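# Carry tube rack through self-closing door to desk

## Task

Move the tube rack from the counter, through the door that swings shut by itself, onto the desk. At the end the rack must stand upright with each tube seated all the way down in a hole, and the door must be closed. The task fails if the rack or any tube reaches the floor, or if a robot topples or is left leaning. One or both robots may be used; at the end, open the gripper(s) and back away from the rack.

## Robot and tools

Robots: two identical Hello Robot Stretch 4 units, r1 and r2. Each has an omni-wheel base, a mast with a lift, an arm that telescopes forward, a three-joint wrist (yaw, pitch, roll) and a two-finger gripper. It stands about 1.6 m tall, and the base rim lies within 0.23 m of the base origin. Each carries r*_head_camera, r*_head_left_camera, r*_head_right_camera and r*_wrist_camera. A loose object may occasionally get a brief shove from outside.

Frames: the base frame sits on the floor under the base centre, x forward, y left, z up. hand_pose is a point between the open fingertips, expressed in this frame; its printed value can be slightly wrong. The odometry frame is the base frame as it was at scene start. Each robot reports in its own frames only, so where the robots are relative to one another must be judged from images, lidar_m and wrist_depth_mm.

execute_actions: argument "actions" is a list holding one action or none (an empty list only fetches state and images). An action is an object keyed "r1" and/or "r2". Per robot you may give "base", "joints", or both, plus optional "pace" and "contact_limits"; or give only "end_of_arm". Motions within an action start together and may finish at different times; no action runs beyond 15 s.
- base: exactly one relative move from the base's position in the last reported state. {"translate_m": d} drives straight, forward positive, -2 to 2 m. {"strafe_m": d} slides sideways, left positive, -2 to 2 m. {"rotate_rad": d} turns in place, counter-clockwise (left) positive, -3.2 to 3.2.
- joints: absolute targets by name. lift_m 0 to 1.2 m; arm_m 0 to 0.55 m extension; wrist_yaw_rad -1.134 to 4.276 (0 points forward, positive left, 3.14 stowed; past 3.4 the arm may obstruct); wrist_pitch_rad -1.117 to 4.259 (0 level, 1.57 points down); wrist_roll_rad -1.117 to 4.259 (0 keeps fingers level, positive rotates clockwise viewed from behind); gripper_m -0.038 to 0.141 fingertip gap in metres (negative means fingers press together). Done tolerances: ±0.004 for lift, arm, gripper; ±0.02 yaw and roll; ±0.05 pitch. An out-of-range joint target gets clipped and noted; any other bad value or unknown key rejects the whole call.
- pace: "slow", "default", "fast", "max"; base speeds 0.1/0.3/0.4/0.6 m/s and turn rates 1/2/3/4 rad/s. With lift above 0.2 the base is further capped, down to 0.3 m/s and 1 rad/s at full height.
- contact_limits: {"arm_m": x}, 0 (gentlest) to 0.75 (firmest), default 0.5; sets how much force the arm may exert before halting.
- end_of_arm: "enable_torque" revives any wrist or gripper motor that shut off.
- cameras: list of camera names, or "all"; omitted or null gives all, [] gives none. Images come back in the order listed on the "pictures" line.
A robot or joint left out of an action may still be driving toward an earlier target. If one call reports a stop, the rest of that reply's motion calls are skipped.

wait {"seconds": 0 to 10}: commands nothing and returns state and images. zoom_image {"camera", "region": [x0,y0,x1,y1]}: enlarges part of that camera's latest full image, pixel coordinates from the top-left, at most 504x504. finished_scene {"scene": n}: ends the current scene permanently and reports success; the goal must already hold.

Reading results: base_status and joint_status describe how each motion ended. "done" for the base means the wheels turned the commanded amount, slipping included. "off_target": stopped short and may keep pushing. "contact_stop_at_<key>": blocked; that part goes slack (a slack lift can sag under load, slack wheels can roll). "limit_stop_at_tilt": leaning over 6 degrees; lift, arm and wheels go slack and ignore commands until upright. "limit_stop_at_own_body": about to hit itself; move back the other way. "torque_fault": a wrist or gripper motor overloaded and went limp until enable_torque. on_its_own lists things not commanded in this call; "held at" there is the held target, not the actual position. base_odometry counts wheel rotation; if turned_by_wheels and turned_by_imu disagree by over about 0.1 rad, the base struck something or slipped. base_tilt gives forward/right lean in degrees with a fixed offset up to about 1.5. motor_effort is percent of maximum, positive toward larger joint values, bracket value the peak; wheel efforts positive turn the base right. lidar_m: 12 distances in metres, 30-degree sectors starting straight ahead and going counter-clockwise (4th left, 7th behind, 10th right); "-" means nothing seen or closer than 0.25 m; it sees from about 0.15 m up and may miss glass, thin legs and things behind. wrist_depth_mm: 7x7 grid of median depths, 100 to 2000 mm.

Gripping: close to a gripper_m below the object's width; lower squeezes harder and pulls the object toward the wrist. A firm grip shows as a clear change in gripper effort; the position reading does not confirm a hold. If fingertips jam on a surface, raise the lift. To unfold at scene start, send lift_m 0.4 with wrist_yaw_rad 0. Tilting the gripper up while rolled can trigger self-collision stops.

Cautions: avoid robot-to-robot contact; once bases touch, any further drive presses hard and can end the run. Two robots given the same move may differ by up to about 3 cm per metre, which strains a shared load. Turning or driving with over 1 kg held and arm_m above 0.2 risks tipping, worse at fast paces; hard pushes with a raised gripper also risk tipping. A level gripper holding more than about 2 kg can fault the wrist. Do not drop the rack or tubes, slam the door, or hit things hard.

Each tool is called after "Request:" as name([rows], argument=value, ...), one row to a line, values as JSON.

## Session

Request:
execute_actions(actions=[], cameras=["r1_head_camera","r1_head_left_camera","r2_head_camera","r2_head_left_camera"])

Scene clock: 0.00 s.
r1.base_odometry: x=+0.000 y=+0.000 heading=+0.000 (m, m, rad; r1's odometry frame)
r1.turned_by_wheels: +0.000 (rad since the last result)
r1.turned_by_imu: +0.000 (rad since the last result)
r1.base_tilt: forward=+0.1 right=-0.7 (deg)
r1.lidar_m: 1.80 2.20 1.11 1.23 0.87 0.81 0.87 0.98 0.90 0.96 1.32 1.73
r1.base_status: not commanded
r1.joint_positions: lift_m=+0.211 arm_m=-0.001 wrist_yaw_rad=+3.073 wrist_pitch_rad=+0.011 wrist_roll_rad=-0.019 gripper_m=+0.057
r1.joint_status: not commanded
r1.motor_effort: lift_m=+19 arm_m=-1 wrist_yaw_rad=+1 wrist_pitch_rad=-5 wrist_roll_rad=-1 gripper_m=-3 wheel_0=+0 wheel_1=+0 wheel_2=+0 (%)
r1.hand_pose: x=-0.1116 y=+0.1071 z=+0.3864 quat_wxyz=(+0.034, -0.006, -0.009, +0.999) (m; r1's base frame)
r1.wrist_depth_mm: - 141 1118 1008 904 820 759 / - 132 1078 1008 904 831 759 / 108 143 242 1025 917 831 759 / 142 171 1138 1025 917 842 778 / 1078 1281 1138 1025 917 842 778 / 1042 1160 1060 1025 197 831 768 / 842 820 917 108 904 820 768
r2.base_odometry: x=+0.000 y=+0.000 heading=+0.000 (m, m, rad; r2's odometry frame)
r2.turned_by_wheels: +0.000 (rad since the last result)
r2.turned_by_imu: +0.000 (rad since the last result)
r2.base_tilt: forward=+0.1 right=+0.7 (deg)
r2.lidar_m: 0.81 0.81 0.83 0.75 0.75 0.96 1.13 1.17 2.04 1.85 1.29 0.87
r2.base_status: not commanded
r2.joint_positions: lift_m=+0.268 arm_m=+0.002 wrist_yaw_rad=+3.164 wrist_pitch_rad=-0.004 wrist_roll_rad=+0.008 gripper_m=+0.057
r2.joint_status: not commanded
r2.motor_effort: lift_m=+18 arm_m=+0 wrist_yaw_rad=+1 wrist_pitch_rad=-8 wrist_roll_rad=+0 gripper_m=-2 wheel_0=+0 wheel_1=+0 wheel_2=+0 (%)
r2.hand_pose: x=-0.1170 y=+0.0810 z=+0.4473 quat_wxyz=(-0.011, +0.002, +0.004, +1.000) (m; r2's base frame)
r2.wrist_depth_mm: - 138 1499 - 1921 1160 842 / - 121 160 - 1863 1160 831 / - 126 169 - 1921 1138 831 / 137 138 267 - 1921 1160 842 / - - 1537 - 1708 1138 842 / 1499 1576 192 1708 195 1160 854 / 1042 1008 1118 108 1098 976 842
pictures: r1_head_camera, r1_head_left_camera, r2_head_camera, r2_head_left_camera
Images, in order (width x height): r1_head_camera 420x560, r1_head_left_camera 420x672, r2_head_camera 420x560, r2_head_left_camera 420x672.

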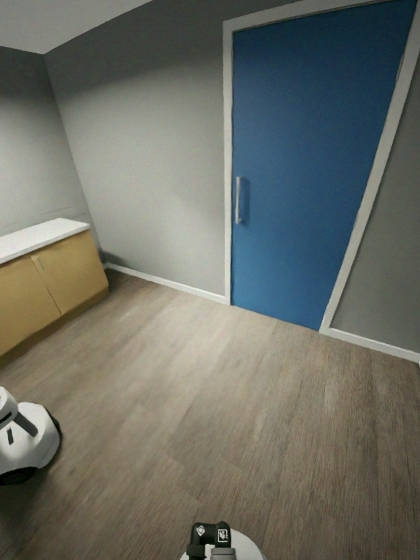

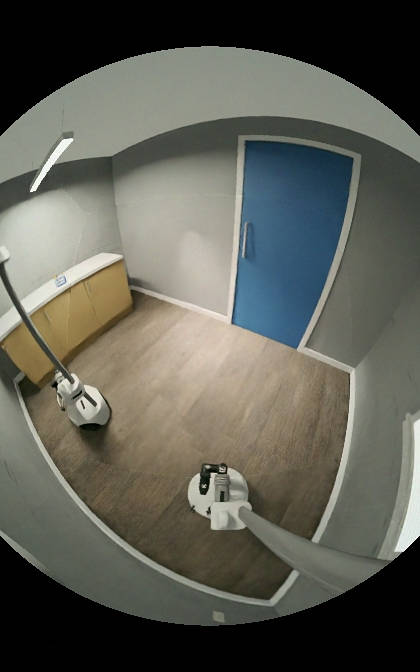

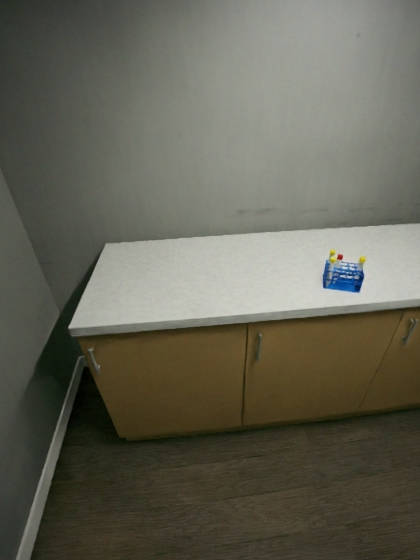

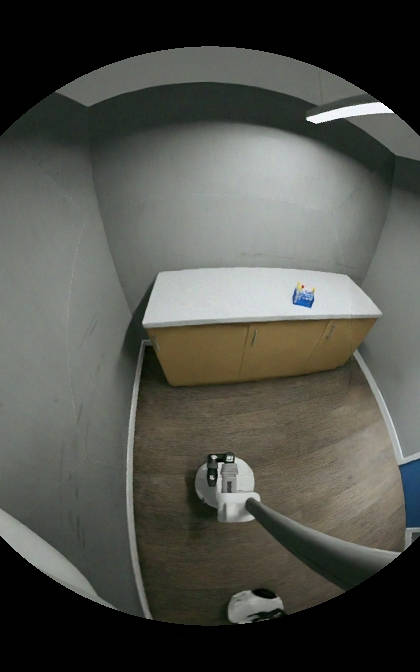

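Request:
execute_actions([
  {"r1":{"base":{"rotate_rad":-0.5},"joints":{"lift_m":0.8,"wrist_yaw_rad":0,"gripper_m":0.1}},"r2":{"base":{"rotate_rad":-0.2},"joints":{"lift_m":0.85,"wrist_yaw_rad":0,"wrist_pitch_rad":0.15,"gripper_m":0.141}}},
], cameras=[])

Request:
execute_actions([
  {"r1":{"base":{"translate_m":0.7}},"r2":{"base":{"translate_m":0.35}}},
], cameras=[])

Request:
execute_actions([
  {"r1":{"base":{"strafe_m":0.7}},"r2":{"base":{"strafe_m":-0.2}}},
], cameras=["r1_head_camera","r1_wrist_camera","r2_head_camera","r2_wrist_camera"])

Scene clock: 9.00 s.
r1.base_odometry: x=+0.000 y=+0.000 heading=-0.500 (m, m, rad; r1's odometry frame)
r1.turned_by_wheels: -0.500 (rad since the last result)
r1.turned_by_imu: -0.509 (rad since the last result)
r1.base_tilt: forward=+0.0 right=-0.7 (deg)
r1.lidar_m: 1.73 1.80 2.20 1.10 1.20 0.87 0.83 0.88 0.98 0.90 0.95 1.35
r1.base_status: done
r1.joint_positions: lift_m=+0.800 arm_m=-0.001 wrist_yaw_rad=+0.000 wrist_pitch_rad=+0.011 wrist_roll_rad=-0.019 gripper_m=+0.100
r1.joint_status: all done
r1.motor_effort: lift_m=+22(23) arm_m=-1(0) wrist_yaw_rad=-2(3) wrist_pitch_rad=-6(5) wrist_roll_rad=-1(0) gripper_m=+1(3) wheel_0=+0(9) wheel_1=+1(9) wheel_2=-1(13) (%)
r1.hand_pose: x=+0.4586 y=-0.0873 z=+0.9747 quat_wxyz=(+1.000, -0.009, +0.006, +0.000) (m; r1's base frame)
r1.wrist_depth_mm: 1537 1537 1537 1499 1537 1537 1255 / 1537 1499 1576 1537 1499 1499 1281 / 1537 1576 1576 1499 1576 1576 1281 / 1537 1499 1576 1576 1537 1576 1281 / 1576 1576 1576 1576 1537 1576 1229 / 1576 1576 1618 1576 219 1576 1229 / 1618 1576 1576 108 1618 1576 1205
r2.base_odometry: x=+0.000 y=+0.000 heading=-0.200 (m, m, rad; r2's odometry frame)
r2.turned_by_wheels: -0.200 (rad since the last result)
r2.turned_by_imu: -0.199 (rad since the last result)
r2.base_tilt: forward=+0.1 right=+0.7 (deg)
r2.lidar_m: 0.82 0.81 0.90 0.75 0.74 0.85 1.33 1.13 2.24 1.87 1.87 0.98
r2.base_status: done
r2.joint_positions: lift_m=+0.850 arm_m=+0.002 wrist_yaw_rad=+0.001 wrist_pitch_rad=+0.152 wrist_roll_rad=+0.008 gripper_m=+0.141
r2.joint_status: all done
r2.motor_effort: lift_m=+22(22) arm_m=+0(0) wrist_yaw_rad=+0(4) wrist_pitch_rad=-8(8) wrist_roll_rad=-1(1) gripper_m=-1(4) wheel_0=-1(1) wheel_1=-1(5) wheel_2=-2(4) (%)
r2.hand_pose: x=+0.4585 y=-0.0873 z=+0.9841 quat_wxyz=(+0.997, +0.004, +0.076, +0.000) (m; r2's base frame)
r2.wrist_depth_mm: 1008 1060 1160 1281 1397 1499 1576 / 1008 1098 1182 1255 1366 1537 1618 / 1060 1098 1229 1308 1397 1576 1708 / 946 946 960 946 798 960 960 / 559 580 627 676 741 809 904 / 569 202 647 691 759 831 931 / 585 627 661 108 809 878 960
pictures: none
No camera images: the call's "cameras" was empty. Leave "cameras" out to get every camera's image.

Scene clock: 12.80 s.
r1.base_odometry: x=+0.614 y=-0.335 heading=-0.500 (m, m, rad; r1's odometry frame)
r1.turned_by_wheels: +0.000 (rad since the last result)
r1.turned_by_imu: +0.000 (rad since the last result)
r1.base_tilt: forward=-0.1 right=-0.6 (deg)
r1.lidar_m: 1.03 1.10 1.45 2.05 1.57 1.60 1.54 1.35 0.94 0.88 0.98 1.10
r1.base_status: done
r1.joint_positions: lift_m=+0.800 arm_m=-0.001 wrist_yaw_rad=+0.000 wrist_pitch_rad=+0.011 wrist_roll_rad=-0.019 gripper_m=+0.100
r1.joint_status: not commanded
r1.motor_effort: lift_m=+21(22) arm_m=-1(1) wrist_yaw_rad=-2(2) wrist_pitch_rad=-5(5) wrist_roll_rad=-1(1) gripper_m=-1(1) wheel_0=+2(7) wheel_1=+3(8) wheel_2=+0(15) (%)
r1.hand_pose: x=+0.4586 y=-0.0873 z=+0.9748 quat_wxyz=(+1.000, -0.009, +0.006, +0.000) (m; r1's base frame)
r1.wrist_depth_mm: 820 831 831 809 820 820 831 / 831 831 831 831 820 831 831 / 831 831 831 842 831 842 831 / 842 831 854 842 842 842 842 / 842 842 842 854 854 854 854 / 854 854 854 854 219 854 866 / 854 866 854 108 866 854 878
r2.base_odometry: x=+0.343 y=-0.070 heading=-0.200 (m, m, rad; r2's odometry frame)
r2.turned_by_wheels: +0.000 (rad since the last result)
r2.turned_by_imu: -0.002 (rad since the last result)
r2.base_tilt: forward=+0.1 right=+0.6 (deg)
r2.lidar_m: 0.47 0.47 0.55 0.86 0.86 0.95 1.58 1.61 1.68 1.77 1.01 0.58
r2.base_status: done
r2.joint_positions: lift_m=+0.850 arm_m=+0.002 wrist_yaw_rad=+0.000 wrist_pitch_rad=+0.152 wrist_roll_rad=+0.008 gripper_m=+0.141
r2.joint_status: not commanded
r2.motor_effort: lift_m=+21(22) arm_m=+0(0) wrist_yaw_rad=+0(0) wrist_pitch_rad=-7(7) wrist_roll_rad=+0(1) gripper_m=+0(0) wheel_0=+0(3) wheel_1=+0(7) wheel_2=+0(7) (%)
r2.hand_pose: x=+0.4585 y=-0.0873 z=+0.9841 quat_wxyz=(+0.997, +0.004, +0.076, +0.000) (m; r2's base frame)
r2.wrist_depth_mm: 741 809 866 931 1008 1098 1182 / 759 809 878 960 1042 1138 1255 / 778 831 917 960 1060 1182 1255 / 788 854 891 960 508 723 960 / 512 512 517 517 477 473 521 / 349 202 312 353 347 377 427 / 266 281 296 108 379 415 462
pictures: none
No camera images: the call's "cameras" was empty. Leave "cameras" out to get every camera's image.

Scene clock: 16.47 s.
r1.base_odometry: x=+0.950 y=+0.279 heading=-0.499 (m, m, rad; r1's odometry frame)
r1.turned_by_wheels: +0.000 (rad since the last result)
r1.turned_by_imu: +0.000 (rad since the last result)
r1.base_tilt: forward=+0.0 right=-0.7 (deg)
r1.lidar_m: 0.98 1.06 1.46 1.22 0.80 1.61 1.52 1.61 1.68 1.59 1.47 1.08
r1.base_status: done
r1.joint_positions: lift_m=+0.800 arm_m=-0.001 wrist_yaw_rad=+0.000 wrist_pitch_rad=+0.011 wrist_roll_rad=-0.019 gripper_m=+0.100
r1.joint_status: not commanded
r1.motor_effort: lift_m=+21(21) arm_m=+0(1) wrist_yaw_rad=-1(2) wrist_pitch_rad=-5(5) wrist_roll_rad=+0(1) gripper_m=+0(0) wheel_0=-1(13) wheel_1=+3(11) wheel_2=+0(3) (%)
r1.hand_pose: x=+0.4586 y=-0.0874 z=+0.9748 quat_wxyz=(+1.000, -0.009, +0.006, +0.000) (m; r1's base frame)
r1.wrist_depth_mm: 820 820 831 831 809 831 831 / 831 831 820 831 831 831 831 / 820 842 831 831 842 842 831 / 842 831 842 854 842 831 842 / 854 842 854 842 831 854 854 / 842 831 831 854 220 854 866 / 842 854 854 108 854 854 866
r2.base_odometry: x=+0.303 y=-0.266 heading=-0.200 (m, m, rad; r2's odometry frame)
r2.turned_by_wheels: +0.000 (rad since the last result)
r2.turned_by_imu: +0.001 (rad since the last result)
r2.base_tilt: forward=+0.1 right=+0.7 (deg)
r2.lidar_m: 0.54 0.53 0.61 1.05 1.05 1.20 1.93 0.86 0.82 1.58 1.18 0.63
r2.base_status: done
r2.joint_positions: lift_m=+0.850 arm_m=+0.002 wrist_yaw_rad=+0.000 wrist_pitch_rad=+0.152 wrist_roll_rad=+0.008 gripper_m=+0.141
r2.joint_status: not commanded
r2.motor_effort: lift_m=+21(21) arm_m=+0(1) wrist_yaw_rad=+0(1) wrist_pitch_rad=-7(7) wrist_roll_rad=+1(0) gripper_m=+0(0) wheel_0=+0(6) wheel_1=+0(9) wheel_2=+0(3) (%)
r2.hand_pose: x=+0.4585 y=-0.0873 z=+0.9841 quat_wxyz=(+0.997, +0.004, +0.076, +0.000) (m; r2's base frame)
r2.wrist_depth_mm: 798 878 917 991 1098 1205 1281 / 820 878 931 1025 1098 1182 1308 / 831 878 960 1025 1138 1255 1336 / 842 878 504 715 960 976 1138 / 508 512 469 512 521 512 517 / 349 203 355 379 404 462 535 / 312 342 375 109 459 484 559
pictures: r1_head_camera, r1_wrist_camera, r2_head_camera, r2_wrist_camera
camera_calibration (this result's frames):
r1_wrist_camera: T_world_to_cam=[[0.0204879, -0.998628, 0.0481874, -0.140883], [-0.0678388, -0.049475, -0.996469, 1.0458], [0.997486, 0.0171466, -0.0687594, -0.15817], [0, 0, 0, 1]] pos_world=[0.231605, -0.0862366, 1.03802]
r2_wrist_camera: T_world_to_cam=[[-0.0183024, -0.999631, -0.0200838, -0.0643192], [-0.13584, 0.0223871, -0.990478, 1.09749], [0.990562, -0.0154, -0.1362, -0.0936684], [0, 0, 0, 1]] pos_world=[0.240691, -0.0903076, 1.07299]
Images, in order (width x height): r1_head_camera 420x560, r1_wrist_camera 616x392, r2_head_camera 420x560, r2_wrist_camera 616x392.

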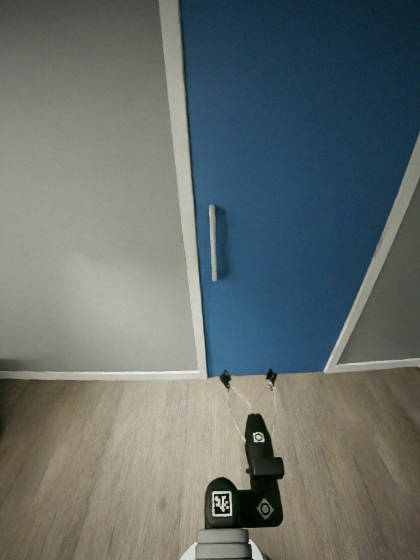

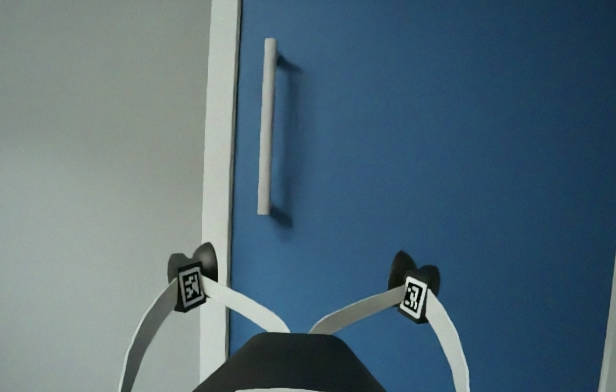

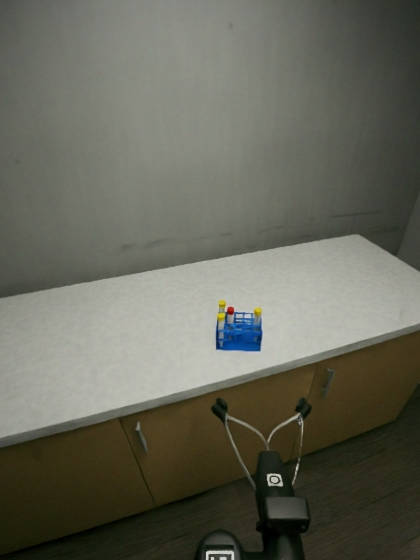

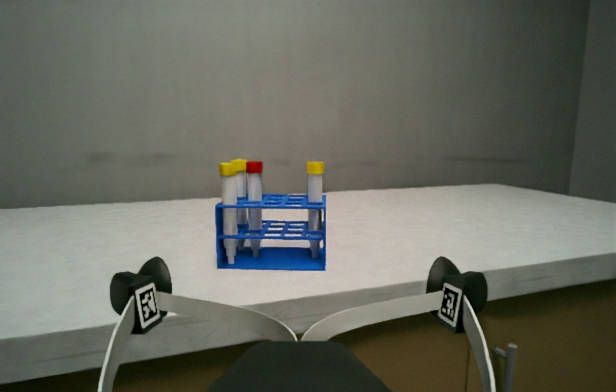

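Request:
execute_actions([
  {"r1":{"joints":{"wrist_yaw_rad":0.3,"lift_m":0.87,"arm_m":0.42}},"r2":{"base":{"strafe_m":0.033},"joints":{"arm_m":0.17,"lift_m":0.825}}},
], cameras=["r1_wrist_camera","r2_wrist_camera"])

Scene clock: 21.80 s.
r1.base_odometry: x=+0.950 y=+0.279 heading=-0.499 (m, m, rad; r1's odometry frame)
r1.turned_by_wheels: +0.000 (rad since the last result)
r1.turned_by_imu: +0.001 (rad since the last result)
r1.base_tilt: forward=-0.2 right=-0.7 (deg)
r1.lidar_m: 0.97 1.09 1.45 1.27 0.81 1.62 1.54 1.60 1.65 1.61 1.50 1.09
r1.base_status: not commanded
r1.joint_positions: lift_m=+0.870 arm_m=+0.419 wrist_yaw_rad=+0.300 wrist_pitch_rad=+0.011 wrist_roll_rad=-0.019 gripper_m=+0.100
r1.joint_status: all done
r1.motor_effort: lift_m=+22(24) arm_m=+5(11) wrist_yaw_rad=-2(2) wrist_pitch_rad=-5(5) wrist_roll_rad=-1(1) gripper_m=-3(1) wheel_0=-1(1) wheel_1=+3(3) wheel_2=+0(0) (%)
r1.hand_pose: x=+0.8913 y=+0.0017 z=+1.0448 quat_wxyz=(+0.989, -0.010, +0.004, +0.149) (m; r1's base frame)
r1.wrist_depth_mm: 504 466 430 397 368 347 330 / 512 469 430 399 370 353 332 / 512 469 433 399 375 351 338 / 512 477 436 410 379 353 336 / 521 480 415 407 379 357 340 / 525 480 413 404 220 357 340 / 530 477 449 108 382 353 340
r2.base_odometry: x=+0.310 y=-0.233 heading=-0.200 (m, m, rad; r2's odometry frame)
r2.turned_by_wheels: +0.000 (rad since the last result)
r2.turned_by_imu: +0.000 (rad since the last result)
r2.base_tilt: forward=+0.1 right=+0.6 (deg)
r2.lidar_m: 0.52 0.51 0.61 1.02 1.01 1.16 1.86 0.89 0.85 1.62 1.14 0.64
r2.base_status: done
r2.joint_positions: lift_m=+0.825 arm_m=+0.169 wrist_yaw_rad=+0.000 wrist_pitch_rad=+0.152 wrist_roll_rad=+0.008 gripper_m=+0.141
r2.joint_status: all done
r2.motor_effort: lift_m=+13(21) arm_m=+7(7) wrist_yaw_rad=+1(1) wrist_pitch_rad=-7(7) wrist_roll_rad=+0(2) gripper_m=-1(0) wheel_0=+2(3) wheel_1=-1(8) wheel_2=-1(1) (%)
r2.hand_pose: x=+0.6248 y=-0.0874 z=+0.9598 quat_wxyz=(+0.997, +0.004, +0.076, +0.000) (m; r2's base frame)
r2.wrist_depth_mm: 661 715 768 820 891 991 1060 / 683 723 778 866 931 1008 1118 / 699 759 788 854 931 1042 1138 / 699 732 591 304 683 820 820 / 427 427 332 314 366 433 436 / 293 202 262 289 264 263 298 / 224 222 224 108 227 237 263
pictures: r1_wrist_camera, r2_wrist_camera
camera_calibration (this result's frames):
r1_wrist_camera: T_world_to_cam=[[0.314557, -0.948015, 0.0481897, -0.326329], [-0.0500864, -0.067272, -0.996477, 1.13346], [0.947916, 0.311035, -0.0686435, -0.54298], [0, 0, 0, 1]] pos_world=[0.674119, -0.064229, 1.10792]
r2_wrist_camera: T_world_to_cam=[[-0.0184837, -0.999627, -0.0200833, -0.0617029], [-0.13586, 0.0224115, -0.990474, 1.096], [0.990556, -0.0155791, -0.136224, -0.261688], [0, 0, 0, 1]] pos_world=[0.406979, -0.0903197, 1.04867]
Images, in order (width x height): r1_wrist_camera 616x392, r2_wrist_camera 616x392.

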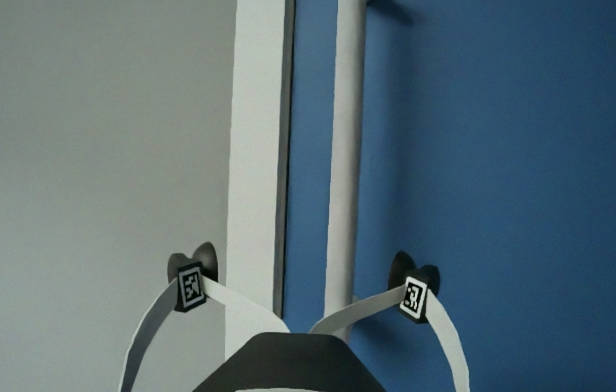

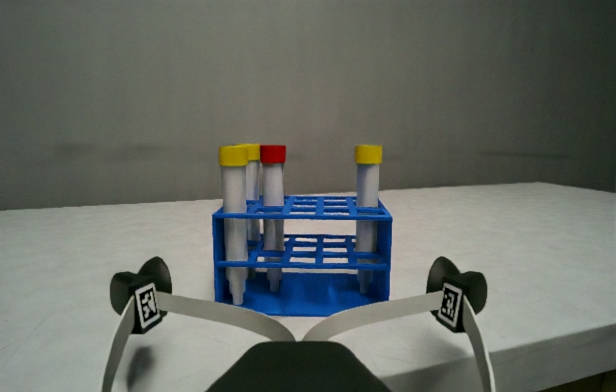

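Request:
execute_actions([
  {"r1":{"joints":{"arm_m":0.535,"gripper_m":0.07}},"r2":{"joints":{"arm_m":0.255},"pace":"slow"}},
], cameras=["r1_wrist_camera","r2_wrist_camera"])

Request:
execute_actions([
  {"r1":{"joints":{"gripper_m":-0.03}},"r2":{"joints":{"gripper_m":0.065}}},
], cameras=["r1_wrist_camera","r2_wrist_camera"])

Request:
execute_actions([
  {"r1":{"base":{"strafe_m":-0.025},"joints":{"arm_m":0.42},"pace":"slow"},"r2":{"joints":{"lift_m":0.9}}},
], cameras=["r1_wrist_camera","r2_wrist_camera","r2_head_camera"])

Scene clock: 28.90 s.
r1.base_odometry: x=+0.950 y=+0.279 heading=-0.499 (m, m, rad; r1's odometry frame)
r1.turned_by_wheels: +0.000 (rad since the last result)
r1.turned_by_imu: +0.000 (rad since the last result)
r1.base_tilt: forward=+0.0 right=-0.8 (deg)
r1.lidar_m: 0.97 1.08 1.45 1.29 0.82 1.62 1.54 1.63 1.71 1.60 1.49 1.09
r1.base_status: not commanded
r1.joint_positions: lift_m=+0.870 arm_m=+0.534 wrist_yaw_rad=+0.300 wrist_pitch_rad=+0.011 wrist_roll_rad=-0.019 gripper_m=+0.070
r1.joint_status: all done
r1.motor_effort: lift_m=+23(22) arm_m=+6(10) wrist_yaw_rad=+2(0) wrist_pitch_rad=-5(5) wrist_roll_rad=-1(0) gripper_m=-1(6) wheel_0=-1(1) wheel_1=+3(2) wheel_2=+0(0) (%)
r1.hand_pose: x=+1.0063 y=+0.0017 z=+1.0448 quat_wxyz=(+0.989, -0.010, +0.004, +0.149) (m; r1's base frame)
r1.wrist_depth_mm: 355 329 294 212 262 244 233 / 357 330 294 274 264 246 235 / 357 330 297 277 265 248 236 / 362 334 297 277 266 249 237 / 364 336 298 216 266 251 239 / 368 338 300 213 219 251 239 / 370 338 303 108 270 248 240
r2.base_odometry: x=+0.310 y=-0.233 heading=-0.200 (m, m, rad; r2's odometry frame)
r2.turned_by_wheels: +0.000 (rad since the last result)
r2.turned_by_imu: +0.000 (rad since the last result)
r2.base_tilt: forward=+0.1 right=+0.7 (deg)
r2.lidar_m: 0.52 0.53 0.60 1.01 1.02 1.15 1.89 0.87 0.85 1.61 1.13 0.64
r2.base_status: not commanded
r2.joint_positions: lift_m=+0.825 arm_m=+0.254 wrist_yaw_rad=+0.000 wrist_pitch_rad=+0.152 wrist_roll_rad=+0.008 gripper_m=+0.141
r2.joint_status: all done
r2.motor_effort: lift_m=+13(13) arm_m=+8(9) wrist_yaw_rad=+2(1) wrist_pitch_rad=-7(7) wrist_roll_rad=+1(2) gripper_m=-1(1) wheel_0=+2(2) wheel_1=-1(1) wheel_2=-1(1) (%)
r2.hand_pose: x=+0.7097 y=-0.0874 z=+0.9598 quat_wxyz=(+0.997, +0.004, +0.076, +0.000) (m; r2's base frame)
r2.wrist_depth_mm: 603 647 699 750 820 891 976 / 621 661 707 759 831 931 991 / 627 668 707 778 842 946 1025 / 627 676 219 778 676 798 809 / 421 427 200 228 223 430 430 / 293 203 200 221 214 260 296 / 223 223 208 108 220 213 224
pictures: r1_wrist_camera, r2_wrist_camera
camera_calibration (this result's frames):
r1_wrist_camera: T_world_to_cam=[[0.314532, -0.948023, 0.0481895, -0.362482], [-0.0500969, -0.0672735, -0.996476, 1.13923], [0.947924, 0.31101, -0.0686527, -0.651975], [0, 0, 0, 1]] pos_world=[0.789107, -0.0642311, 1.10792]
r2_wrist_camera: T_world_to_cam=[[-0.018484, -0.999627, -0.0200834, -0.0601322], [-0.13586, 0.0224117, -0.990475, 1.10754], [0.990556, -0.0155794, -0.136224, -0.345846], [0, 0, 0, 1]] pos_world=[0.491939, -0.0903198, 1.04867]
Images, in order (width x height): r1_wrist_camera 616x392, r2_wrist_camera 616x392.

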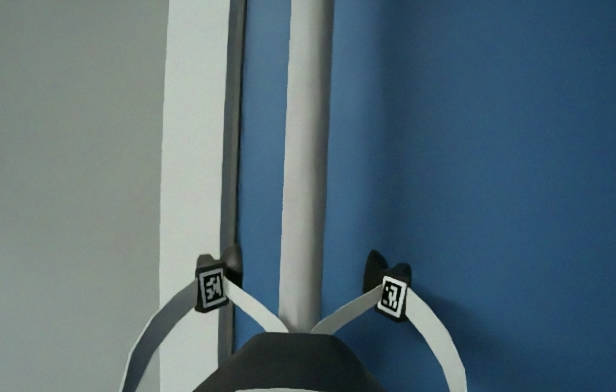

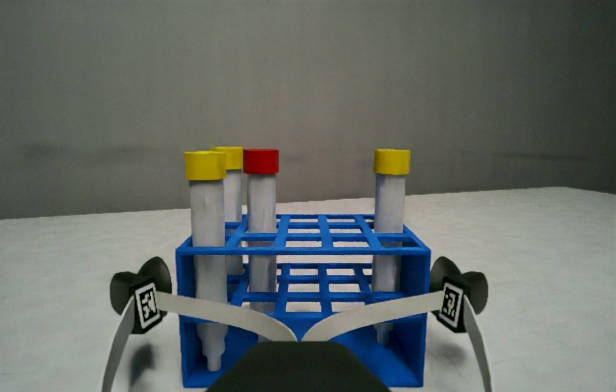

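Scene clock: 30.70 s.
r1.base_odometry: x=+0.950 y=+0.279 heading=-0.499 (m, m, rad; r1's odometry frame)
r1.turned_by_wheels: +0.000 (rad since the last result)
r1.turned_by_imu: +0.000 (rad since the last result)
r1.base_tilt: forward=-0.2 right=-0.8 (deg)
r1.lidar_m: 0.95 1.06 1.46 1.31 0.83 1.63 1.52 1.58 1.67 1.61 1.52 1.05
r1.base_status: not commanded
r1.joint_positions: lift_m=+0.870 arm_m=+0.534 wrist_yaw_rad=+0.303 wrist_pitch_rad=+0.011 wrist_roll_rad=-0.019 gripper_m=-0.029
r1.joint_status: all done
r1.motor_effort: lift_m=+22(22) arm_m=+3(6) wrist_yaw_rad=-8(8) wrist_pitch_rad=-5(5) wrist_roll_rad=-1(0) gripper_m=-20(17) wheel_0=-1(1) wheel_1=+3(2) wheel_2=+2(2) (%)
r1.hand_pose: x=+1.0068 y=+0.0027 z=+1.0448 quat_wxyz=(+0.988, -0.010, +0.004, +0.151) (m; r1's base frame)
r1.wrist_depth_mm: 357 329 287 197 249 234 224 / 359 330 291 260 250 236 225 / 362 332 293 262 252 236 225 / 362 334 294 200 254 237 227 / 366 336 293 200 254 239 228 / 368 332 188 201 187 237 229 / 375 336 300 108 257 236 229
r2.base_odometry: x=+0.310 y=-0.233 heading=-0.200 (m, m, rad; r2's odometry frame)
r2.turned_by_wheels: +0.000 (rad since the last result)
r2.turned_by_imu: +0.000 (rad since the last result)
r2.base_tilt: forward=+0.1 right=+0.6 (deg)
r2.lidar_m: 0.52 0.51 0.60 1.03 1.02 1.15 1.87 0.87 0.84 1.61 1.16 0.63
r2.base_status: not commanded
r2.joint_positions: lift_m=+0.825 arm_m=+0.254 wrist_yaw_rad=+0.000 wrist_pitch_rad=+0.153 wrist_roll_rad=+0.008 gripper_m=+0.065
r2.joint_status: all done
r2.motor_effort: lift_m=+13(13) arm_m=+7(7) wrist_yaw_rad=+1(1) wrist_pitch_rad=-10(10) wrist_roll_rad=-1(1) gripper_m=-21(19) wheel_0=+2(2) wheel_1=-1(1) wheel_2=-1(1) (%)
r2.hand_pose: x=+0.7097 y=-0.0874 z=+0.9595 quat_wxyz=(+0.997, +0.004, +0.077, +0.000) (m; r2's base frame)
r2.wrist_depth_mm: 609 654 707 750 809 878 991 / 615 654 707 759 831 917 991 / 621 668 699 768 866 931 1042 / 634 699 199 768 585 788 788 / 421 424 182 216 205 427 430 / 291 180 185 213 203 181 293 / 211 212 195 108 192 223 213
pictures: r1_wrist_camera, r2_wrist_camera
camera_calibration (this result's frames):
r1_wrist_camera: T_world_to_cam=[[0.317604, -0.946998, 0.0481899, -0.3648], [-0.0498783, -0.0674359, -0.996476, 1.1391], [0.946911, 0.314081, -0.0686526, -0.651715], [0, 0, 0, 1]] pos_world=[0.789794, -0.0639577, 1.10792]
r2_wrist_camera: T_world_to_cam=[[-0.0185042, -0.999627, -0.020064, -0.0601429], [-0.136882, 0.0224113, -0.990334, 1.10783], [0.990414, -0.0155789, -0.137246, -0.344775], [0, 0, 0, 1]] pos_world=[0.492, -0.0903197, 1.0486]
Images, in order (width x height): r1_wrist_camera 616x392, r2_wrist_camera 616x392.

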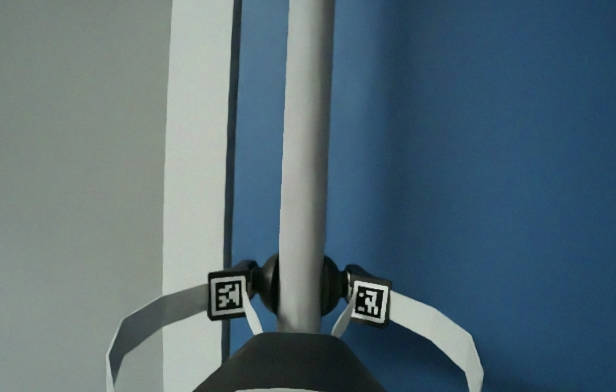

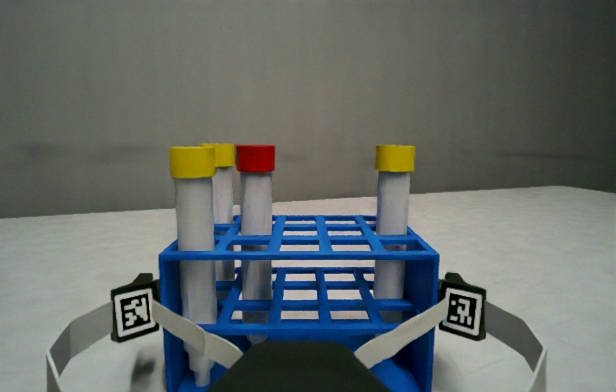

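Scene clock: 33.13 s.
r1.base_odometry: x=+0.938 y=+0.257 heading=-0.498 (m, m, rad; r1's odometry frame)
r1.turned_by_wheels: +0.002 (rad since the last result)
r1.turned_by_imu: +0.003 (rad since the last result)
r1.base_tilt: forward=-0.1 right=-0.8 (deg)
r1.lidar_m: 0.83 1.05 1.47 1.31 0.85 1.62 1.53 1.61 1.65 1.60 1.48 0.99
r1.base_status: done
r1.joint_positions: lift_m=+0.870 arm_m=+0.421 wrist_yaw_rad=+0.307 wrist_pitch_rad=+0.011 wrist_roll_rad=-0.019 gripper_m=-0.029
r1.joint_status: all done
r1.on_its_own: wrist_yaw_rad is at rest, and its effort (-19) is outside its rest range (-13 to +13)
r1.motor_effort: lift_m=+22(22) arm_m=-6(5) wrist_yaw_rad=-19(45) wrist_pitch_rad=-6(6) wrist_roll_rad=-1(0) gripper_m=-19(23) wheel_0=+9(19) wheel_1=+6(4) wheel_2=+8(7) (%)
r1.hand_pose: x=+0.8934 y=+0.0037 z=+1.0447 quat_wxyz=(+0.988, -0.010, +0.004, +0.153) (m; r1's base frame)
r1.wrist_depth_mm: 508 469 430 196 255 246 238 / 521 469 276 196 256 247 240 / 517 477 278 198 258 249 242 / 521 477 278 204 259 250 243 / 525 484 279 205 260 251 245 / 525 477 189 198 187 252 248 / 539 477 449 108 264 252 248
r2.base_odometry: x=+0.310 y=-0.233 heading=-0.200 (m, m, rad; r2's odometry frame)
r2.turned_by_wheels: +0.000 (rad since the last result)
r2.turned_by_imu: +0.000 (rad since the last result)
r2.base_tilt: forward=+0.1 right=+0.6 (deg)
r2.lidar_m: 0.52 0.52 0.60 1.01 1.01 1.15 1.86 0.88 0.87 1.59 1.17 0.63
r2.base_status: not commanded
r2.joint_positions: lift_m=+0.900 arm_m=+0.254 wrist_yaw_rad=+0.000 wrist_pitch_rad=+0.154 wrist_roll_rad=+0.008 gripper_m=+0.065
r2.joint_status: all done
r2.motor_effort: lift_m=+22(23) arm_m=+8(7) wrist_yaw_rad=+0(1) wrist_pitch_rad=-10(11) wrist_roll_rad=+0(3) gripper_m=-21(20) wheel_0=+2(2) wheel_1=-1(1) wheel_2=-1(1) (%)
r2.hand_pose: x=+0.7097 y=-0.0874 z=+1.0337 quat_wxyz=(+0.997, +0.004, +0.077, +0.000) (m; r2's base frame)
r2.wrist_depth_mm: 603 647 683 759 809 878 976 / 621 661 707 759 842 904 1008 / 634 661 699 778 831 931 1025 / 640 691 202 788 854 976 1078 / 634 683 182 217 204 661 661 / 452 180 185 213 203 181 455 / 327 329 193 108 193 343 338
pictures: r1_wrist_camera, r2_head_camera, r2_wrist_camera
camera_calibration (this result's frames):
r1_wrist_camera: T_world_to_cam=[[0.320846, -0.945905, 0.0481881, -0.330719], [-0.0497533, -0.0676401, -0.996468, 1.13336], [0.945824, 0.317316, -0.068764, -0.543626], [0, 0, 0, 1]] pos_world=[0.676673, -0.0636666, 1.10791]
r2_wrist_camera: T_world_to_cam=[[-0.0185092, -0.999627, -0.0200594, -0.0586552], [-0.137123, 0.0224112, -0.990301, 1.18147], [0.990381, -0.0155791, -0.137486, -0.334311], [0, 0, 0, 1]] pos_world=[0.492016, -0.0903197, 1.12287]
Images, in order (width x height): r1_wrist_camera 616x392, r2_head_camera 420x560, r2_wrist_camera 616x392.

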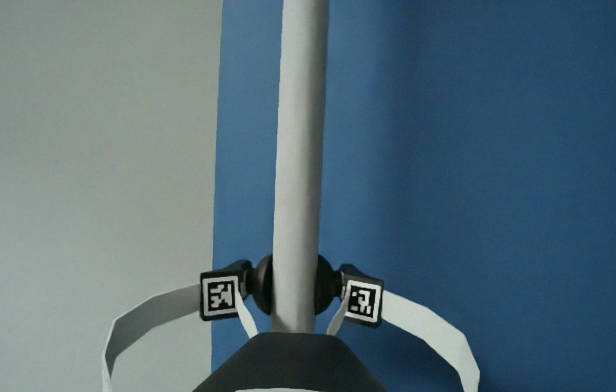

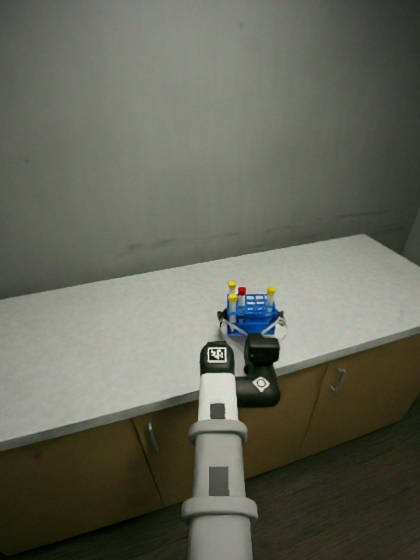

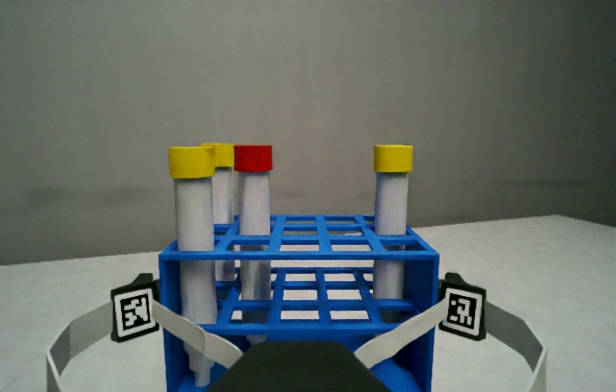

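Request:
execute_actions([
  {"r1":{"base":{"translate_m":-0.13},"joints":{"wrist_yaw_rad":0.22},"pace":"slow"},"r2":{"joints":{"arm_m":0.01}}},
], cameras=[])

Request:
execute_actions([
  {"r1":{"base":{"strafe_m":-0.07},"joints":{"wrist_yaw_rad":0.25,"arm_m":0.335},"pace":"slow"},"r2":{"base":{"strafe_m":0.3}}},
], cameras=[])

Request:
execute_actions([
  {"r1":{"base":{"strafe_m":-0.097},"joints":{"wrist_yaw_rad":0.35,"arm_m":0.237},"pace":"slow"},"r2":{"base":{"rotate_rad":-1.15},"pace":"slow"}},
], cameras=[])

Request:
execute_actions([
  {"r1":{"base":{"strafe_m":-0.111},"joints":{"wrist_yaw_rad":0.45,"arm_m":0.155},"pace":"slow"}},
], cameras=["r1_wrist_camera","r2_head_left_camera"])

Scene clock: 46.53 s.
r1.base_odometry: x=+0.824 y=+0.319 heading=-0.499 (m, m, rad; r1's odometry frame)
r1.turned_by_wheels: -0.002 (rad since the last result)
r1.turned_by_imu: +0.000 (rad since the last result)
r1.base_tilt: forward=+0.0 right=-0.9 (deg)
r1.lidar_m: 0.82 1.23 1.49 0.90 0.80 1.47 1.40 1.46 1.67 1.55 1.65 1.03
r1.base_status: done
r1.joint_positions: lift_m=+0.870 arm_m=+0.421 wrist_yaw_rad=+0.214 wrist_pitch_rad=+0.011 wrist_roll_rad=-0.019 gripper_m=-0.029
r1.joint_status: all done
r1.on_its_own: wrist_yaw_rad is at rest, and its effort (+18) is outside its rest range (-13 to +13)
r1.motor_effort: lift_m=+22(22) arm_m=-5(6) wrist_yaw_rad=+18(51) wrist_pitch_rad=-7(6) wrist_roll_rad=-1(0) gripper_m=-20(20) wheel_0=-12(14) wheel_1=-8(8) wheel_2=-2(21) (%)
r1.hand_pose: x=+0.8922 y=-0.0242 z=+1.0446 quat_wxyz=(+0.994, -0.010, +0.005, +0.107) (m; r1's base frame)
r1.wrist_depth_mm: 621 585 253 253 264 271 278 / 621 585 254 253 266 274 282 / 627 585 256 193 268 276 285 / 627 597 256 192 271 278 287 / 634 597 257 196 273 281 290 / 634 603 189 193 185 283 293 / 640 597 260 108 278 285 294
r2.base_odometry: x=+0.310 y=-0.233 heading=-0.200 (m, m, rad; r2's odometry frame)
r2.turned_by_wheels: +0.000 (rad since the last result)
r2.turned_by_imu: -0.001 (rad since the last result)
r2.base_tilt: forward=+0.2 right=+0.6 (deg)
r2.lidar_m: 0.42 0.51 0.62 1.01 1.01 1.16 1.87 0.80 0.81 1.60 1.16 0.47
r2.base_status: not commanded
r2.joint_positions: lift_m=+0.900 arm_m=+0.011 wrist_yaw_rad=+0.000 wrist_pitch_rad=+0.154 wrist_roll_rad=+0.008 gripper_m=+0.065
r2.joint_status: all done
r2.motor_effort: lift_m=+22(22) arm_m=-7(9) wrist_yaw_rad=+2(1) wrist_pitch_rad=-12(11) wrist_roll_rad=-1(1) gripper_m=-20(19) wheel_0=+2(2) wheel_1=-1(1) wheel_2=-1(1) (%)
r2.hand_pose: x=+0.4672 y=-0.0874 z=+1.0336 quat_wxyz=(+0.997, +0.004, +0.077, +0.000) (m; r2's base frame)
r2.wrist_depth_mm: 788 842 917 991 1060 1160 1255 / 809 854 931 991 1078 1160 1281 / 820 891 904 1042 1098 1205 1397 / 842 904 200 1060 1025 1205 1397 / 661 661 182 218 206 676 668 / 452 180 185 215 202 182 488 / 332 334 194 108 192 469 535
pictures: none
No camera images: the call's "cameras" was empty. Leave "cameras" out to get every camera's image.

Scene clock: 48.87 s.
r1.base_odometry: x=+0.790 y=+0.258 heading=-0.498 (m, m, rad; r1's odometry frame)
r1.turned_by_wheels: +0.001 (rad since the last result)
r1.turned_by_imu: +0.002 (rad since the last result)
r1.base_tilt: forward=+0.1 right=-0.7 (deg)
r1.lidar_m: 0.75 1.20 1.56 1.50 1.07 1.47 1.41 1.49 1.59 1.52 1.62 0.98
r1.base_status: done
r1.joint_positions: lift_m=+0.870 arm_m=+0.336 wrist_yaw_rad=+0.256 wrist_pitch_rad=+0.011 wrist_roll_rad=-0.019 gripper_m=-0.029
r1.joint_status: all done
r1.on_its_own: wrist_yaw_rad is at rest, and its effort (-17) is outside its rest range (-13 to +13)
r1.motor_effort: lift_m=+22(22) arm_m=-6(12) wrist_yaw_rad=-17(31) wrist_pitch_rad=-7(7) wrist_roll_rad=+0(0) gripper_m=-15(22) wheel_0=+10(11) wheel_1=-2(12) wheel_2=+4(5) (%)
r1.hand_pose: x=+0.8082 y=-0.0116 z=+1.0446 quat_wxyz=(+0.992, -0.010, +0.004, +0.128) (m; r1's base frame)
r1.wrist_depth_mm: 759 707 246 186 266 281 290 / 759 707 248 187 270 282 294 / 759 715 249 190 271 286 298 / 768 723 251 195 276 287 301 / 788 723 252 202 277 290 304 / 778 723 188 191 185 293 307 / 788 723 256 108 281 297 312
r2.base_odometry: x=+0.369 y=+0.061 heading=-0.200 (m, m, rad; r2's odometry frame)
r2.turned_by_wheels: +0.000 (rad since the last result)
r2.turned_by_imu: -0.001 (rad since the last result)
r2.base_tilt: forward=+0.1 right=+0.7 (deg)
r2.lidar_m: 0.43 0.43 0.49 0.74 0.73 0.83 1.35 1.17 1.09 1.84 0.96 0.45
r2.base_status: done
r2.joint_positions: lift_m=+0.900 arm_m=+0.011 wrist_yaw_rad=+0.000 wrist_pitch_rad=+0.154 wrist_roll_rad=+0.008 gripper_m=+0.065
r2.joint_status: not commanded
r2.motor_effort: lift_m=+22(22) arm_m=-7(7) wrist_yaw_rad=+2(1) wrist_pitch_rad=-12(12) wrist_roll_rad=+0(0) gripper_m=-19(20) wheel_0=+2(7) wheel_1=-2(11) wheel_2=-1(3) (%)
r2.hand_pose: x=+0.4672 y=-0.0874 z=+1.0336 quat_wxyz=(+0.997, +0.004, +0.077, +0.000) (m; r2's base frame)
r2.wrist_depth_mm: 715 759 831 891 960 1060 1138 / 715 768 842 904 991 1078 1205 / 741 798 842 931 991 1098 1205 / 759 809 201 946 976 1098 1229 / 668 661 182 216 205 668 676 / 452 180 185 214 203 181 462 / 334 332 195 108 191 349 368
pictures: none
No camera images: the call's "cameras" was empty. Leave "cameras" out to get every camera's image.

Scene clock: 51.30 s.
r1.base_odometry: x=+0.744 y=+0.173 heading=-0.497 (m, m, rad; r1's odometry frame)
r1.turned_by_wheels: +0.001 (rad since the last result)
r1.turned_by_imu: +0.002 (rad since the last result)
r1.base_tilt: forward=+0.0 right=-0.7 (deg)
r1.lidar_m: 0.63 1.20 1.67 1.08 1.09 1.48 1.41 1.48 1.48 1.40 1.53 0.95
r1.base_status: done
r1.joint_positions: lift_m=+0.870 arm_m=+0.238 wrist_yaw_rad=+0.359 wrist_pitch_rad=+0.012 wrist_roll_rad=-0.019 gripper_m=-0.030
r1.joint_status: all done
r1.on_its_own: wrist_yaw_rad is at rest, and its effort (-25) is outside its rest range (-13 to +13)
r1.motor_effort: lift_m=+22(22) arm_m=-5(16) wrist_yaw_rad=-25(31) wrist_pitch_rad=-7(7) wrist_roll_rad=-1(1) gripper_m=-15(24) wheel_0=+10(12) wheel_1=+1(11) wheel_2=+3(5) (%)
r1.hand_pose: x=+0.7097 y=+0.0194 z=+1.0445 quat_wxyz=(+0.984, -0.010, +0.004, +0.178) (m; r1's base frame)
r1.wrist_depth_mm: 1008 904 240 182 267 285 300 / 1008 904 243 186 270 286 301 / 1008 904 245 252 272 289 303 / 1025 917 248 188 276 290 307 / 1008 917 248 188 278 294 310 / 1042 917 188 189 187 298 315 / 1042 931 250 108 283 303 320
r2.base_odometry: x=+0.369 y=+0.061 heading=-1.350 (m, m, rad; r2's odometry frame)
r2.turned_by_wheels: -1.150 (rad since the last result)
r2.turned_by_imu: -1.142 (rad since the last result)
r2.base_tilt: forward=+0.1 right=+0.7 (deg)
r2.lidar_m: 0.43 0.57 0.44 0.42 0.49 0.75 0.73 0.81 1.18 2.64 1.17 0.48
r2.base_status: done
r2.joint_positions: lift_m=+0.900 arm_m=+0.011 wrist_yaw_rad=+0.000 wrist_pitch_rad=+0.154 wrist_roll_rad=+0.008 gripper_m=+0.065
r2.joint_status: not commanded
r2.motor_effort: lift_m=+22(22) arm_m=-7(7) wrist_yaw_rad=+1(2) wrist_pitch_rad=-12(12) wrist_roll_rad=+0(0) gripper_m=-20(20) wheel_0=+1(6) wheel_1=+2(8) wheel_2=+1(1) (%)
r2.hand_pose: x=+0.4672 y=-0.0874 z=+1.0336 quat_wxyz=(+0.997, +0.004, +0.077, +0.000) (m; r2's base frame)
r2.wrist_depth_mm: 1464 1576 1537 1499 1499 1464 - / 1537 1576 1576 1537 1499 1464 - / 1464 1618 1618 1618 1576 1537 - / 1229 1182 202 1576 1618 1576 - / 732 904 182 216 206 1576 - / 647 179 185 214 202 181 - / 654 891 195 109 192 1661 1863
pictures: none
No camera images: the call's "cameras" was empty. Leave "cameras" out to get every camera's image.

Scene clock: 53.57 s.
r1.base_odometry: x=+0.691 y=+0.075 heading=-0.496 (m, m, rad; r1's odometry frame)
r1.turned_by_wheels: +0.001 (rad since the last result)
r1.turned_by_imu: +0.002 (rad since the last result)
r1.base_tilt: forward=+0.0 right=-0.8 (deg)
r1.lidar_m: 0.56 0.62 1.68 1.21 1.21 1.46 1.40 1.46 1.34 1.29 1.38 0.95
r1.base_status: done
r1.joint_positions: lift_m=+0.870 arm_m=+0.156 wrist_yaw_rad=+0.463 wrist_pitch_rad=+0.012 wrist_roll_rad=-0.019 gripper_m=-0.030
r1.joint_status: all done
r1.on_its_own: wrist_yaw_rad is at rest, and its effort (-37) is outside its rest range (-13 to +13)
r1.motor_effort: lift_m=+22(22) arm_m=-4(11) wrist_yaw_rad=-37(36) wrist_pitch_rad=-8(9) wrist_roll_rad=-1(0) gripper_m=-17(22) wheel_0=+14(14) wheel_1=+0(11) wheel_2=+1(3) (%)
r1.hand_pose: x=+0.6237 y=+0.0506 z=+1.0444 quat_wxyz=(+0.973, -0.011, +0.004, +0.229) (m; r1's base frame)
r1.wrist_depth_mm: 1366 1160 237 181 268 287 306 / 1336 1160 238 180 271 289 307 / 1366 1138 242 181 272 291 312 / 1336 1160 242 184 274 296 314 / 1397 1182 242 189 277 298 319 / 1397 241 189 186 274 301 324 / 1397 1160 247 108 279 307 327
r2.base_odometry: x=+0.369 y=+0.061 heading=-1.350 (m, m, rad; r2's odometry frame)
r2.turned_by_wheels: +0.000 (rad since the last result)
r2.turned_by_imu: +0.000 (rad since the last result)
r2.base_tilt: forward=+0.0 right=+0.7 (deg)
r2.lidar_m: 0.43 0.57 0.45 0.43 0.49 0.74 0.74 0.79 1.19 1.40 1.27 0.46
r2.base_status: not commanded
r2.joint_positions: lift_m=+0.900 arm_m=+0.011 wrist_yaw_rad=+0.000 wrist_pitch_rad=+0.154 wrist_roll_rad=+0.008 gripper_m=+0.065
r2.joint_status: not commanded
r2.motor_effort: lift_m=+22(22) arm_m=-7(7) wrist_yaw_rad=+2(1) wrist_pitch_rad=-11(11) wrist_roll_rad=+1(1) gripper_m=-19(21) wheel_0=+1(1) wheel_1=+2(2) wheel_2=+1(1) (%)
r2.hand_pose: x=+0.4672 y=-0.0874 z=+1.0336 quat_wxyz=(+0.997, +0.004, +0.077, +0.000) (m; r2's base frame)
r2.wrist_depth_mm: 1499 1576 1537 1537 1464 1464 - / 1464 1618 1576 1576 1537 1537 - / 1537 1661 1618 1618 1537 1537 - / 1229 1661 201 1576 1576 1576 - / 723 904 181 216 205 1576 - / 654 180 185 214 203 181 - / 647 917 195 108 193 1708 1808
pictures: r1_wrist_camera, r2_head_left_camera
camera_calibration (this result's frames):
r1_wrist_camera: T_world_to_cam=[[0.464105, -0.88447, 0.0481648, -0.292304], [-0.0396711, -0.075076, -0.996388, 1.11678], [0.884891, 0.460518, -0.069931, -0.271419], [0, 0, 0, 1]] pos_world=[0.420139, -0.0496973, 1.10784]
Images, in order (width x height): r1_wrist_camera 616x392, r2_head_left_camera 420x672.

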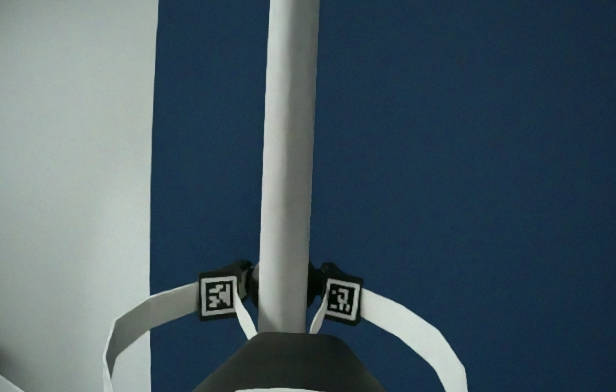

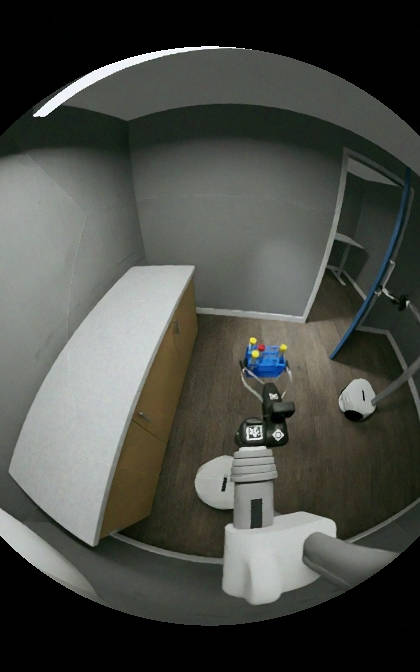

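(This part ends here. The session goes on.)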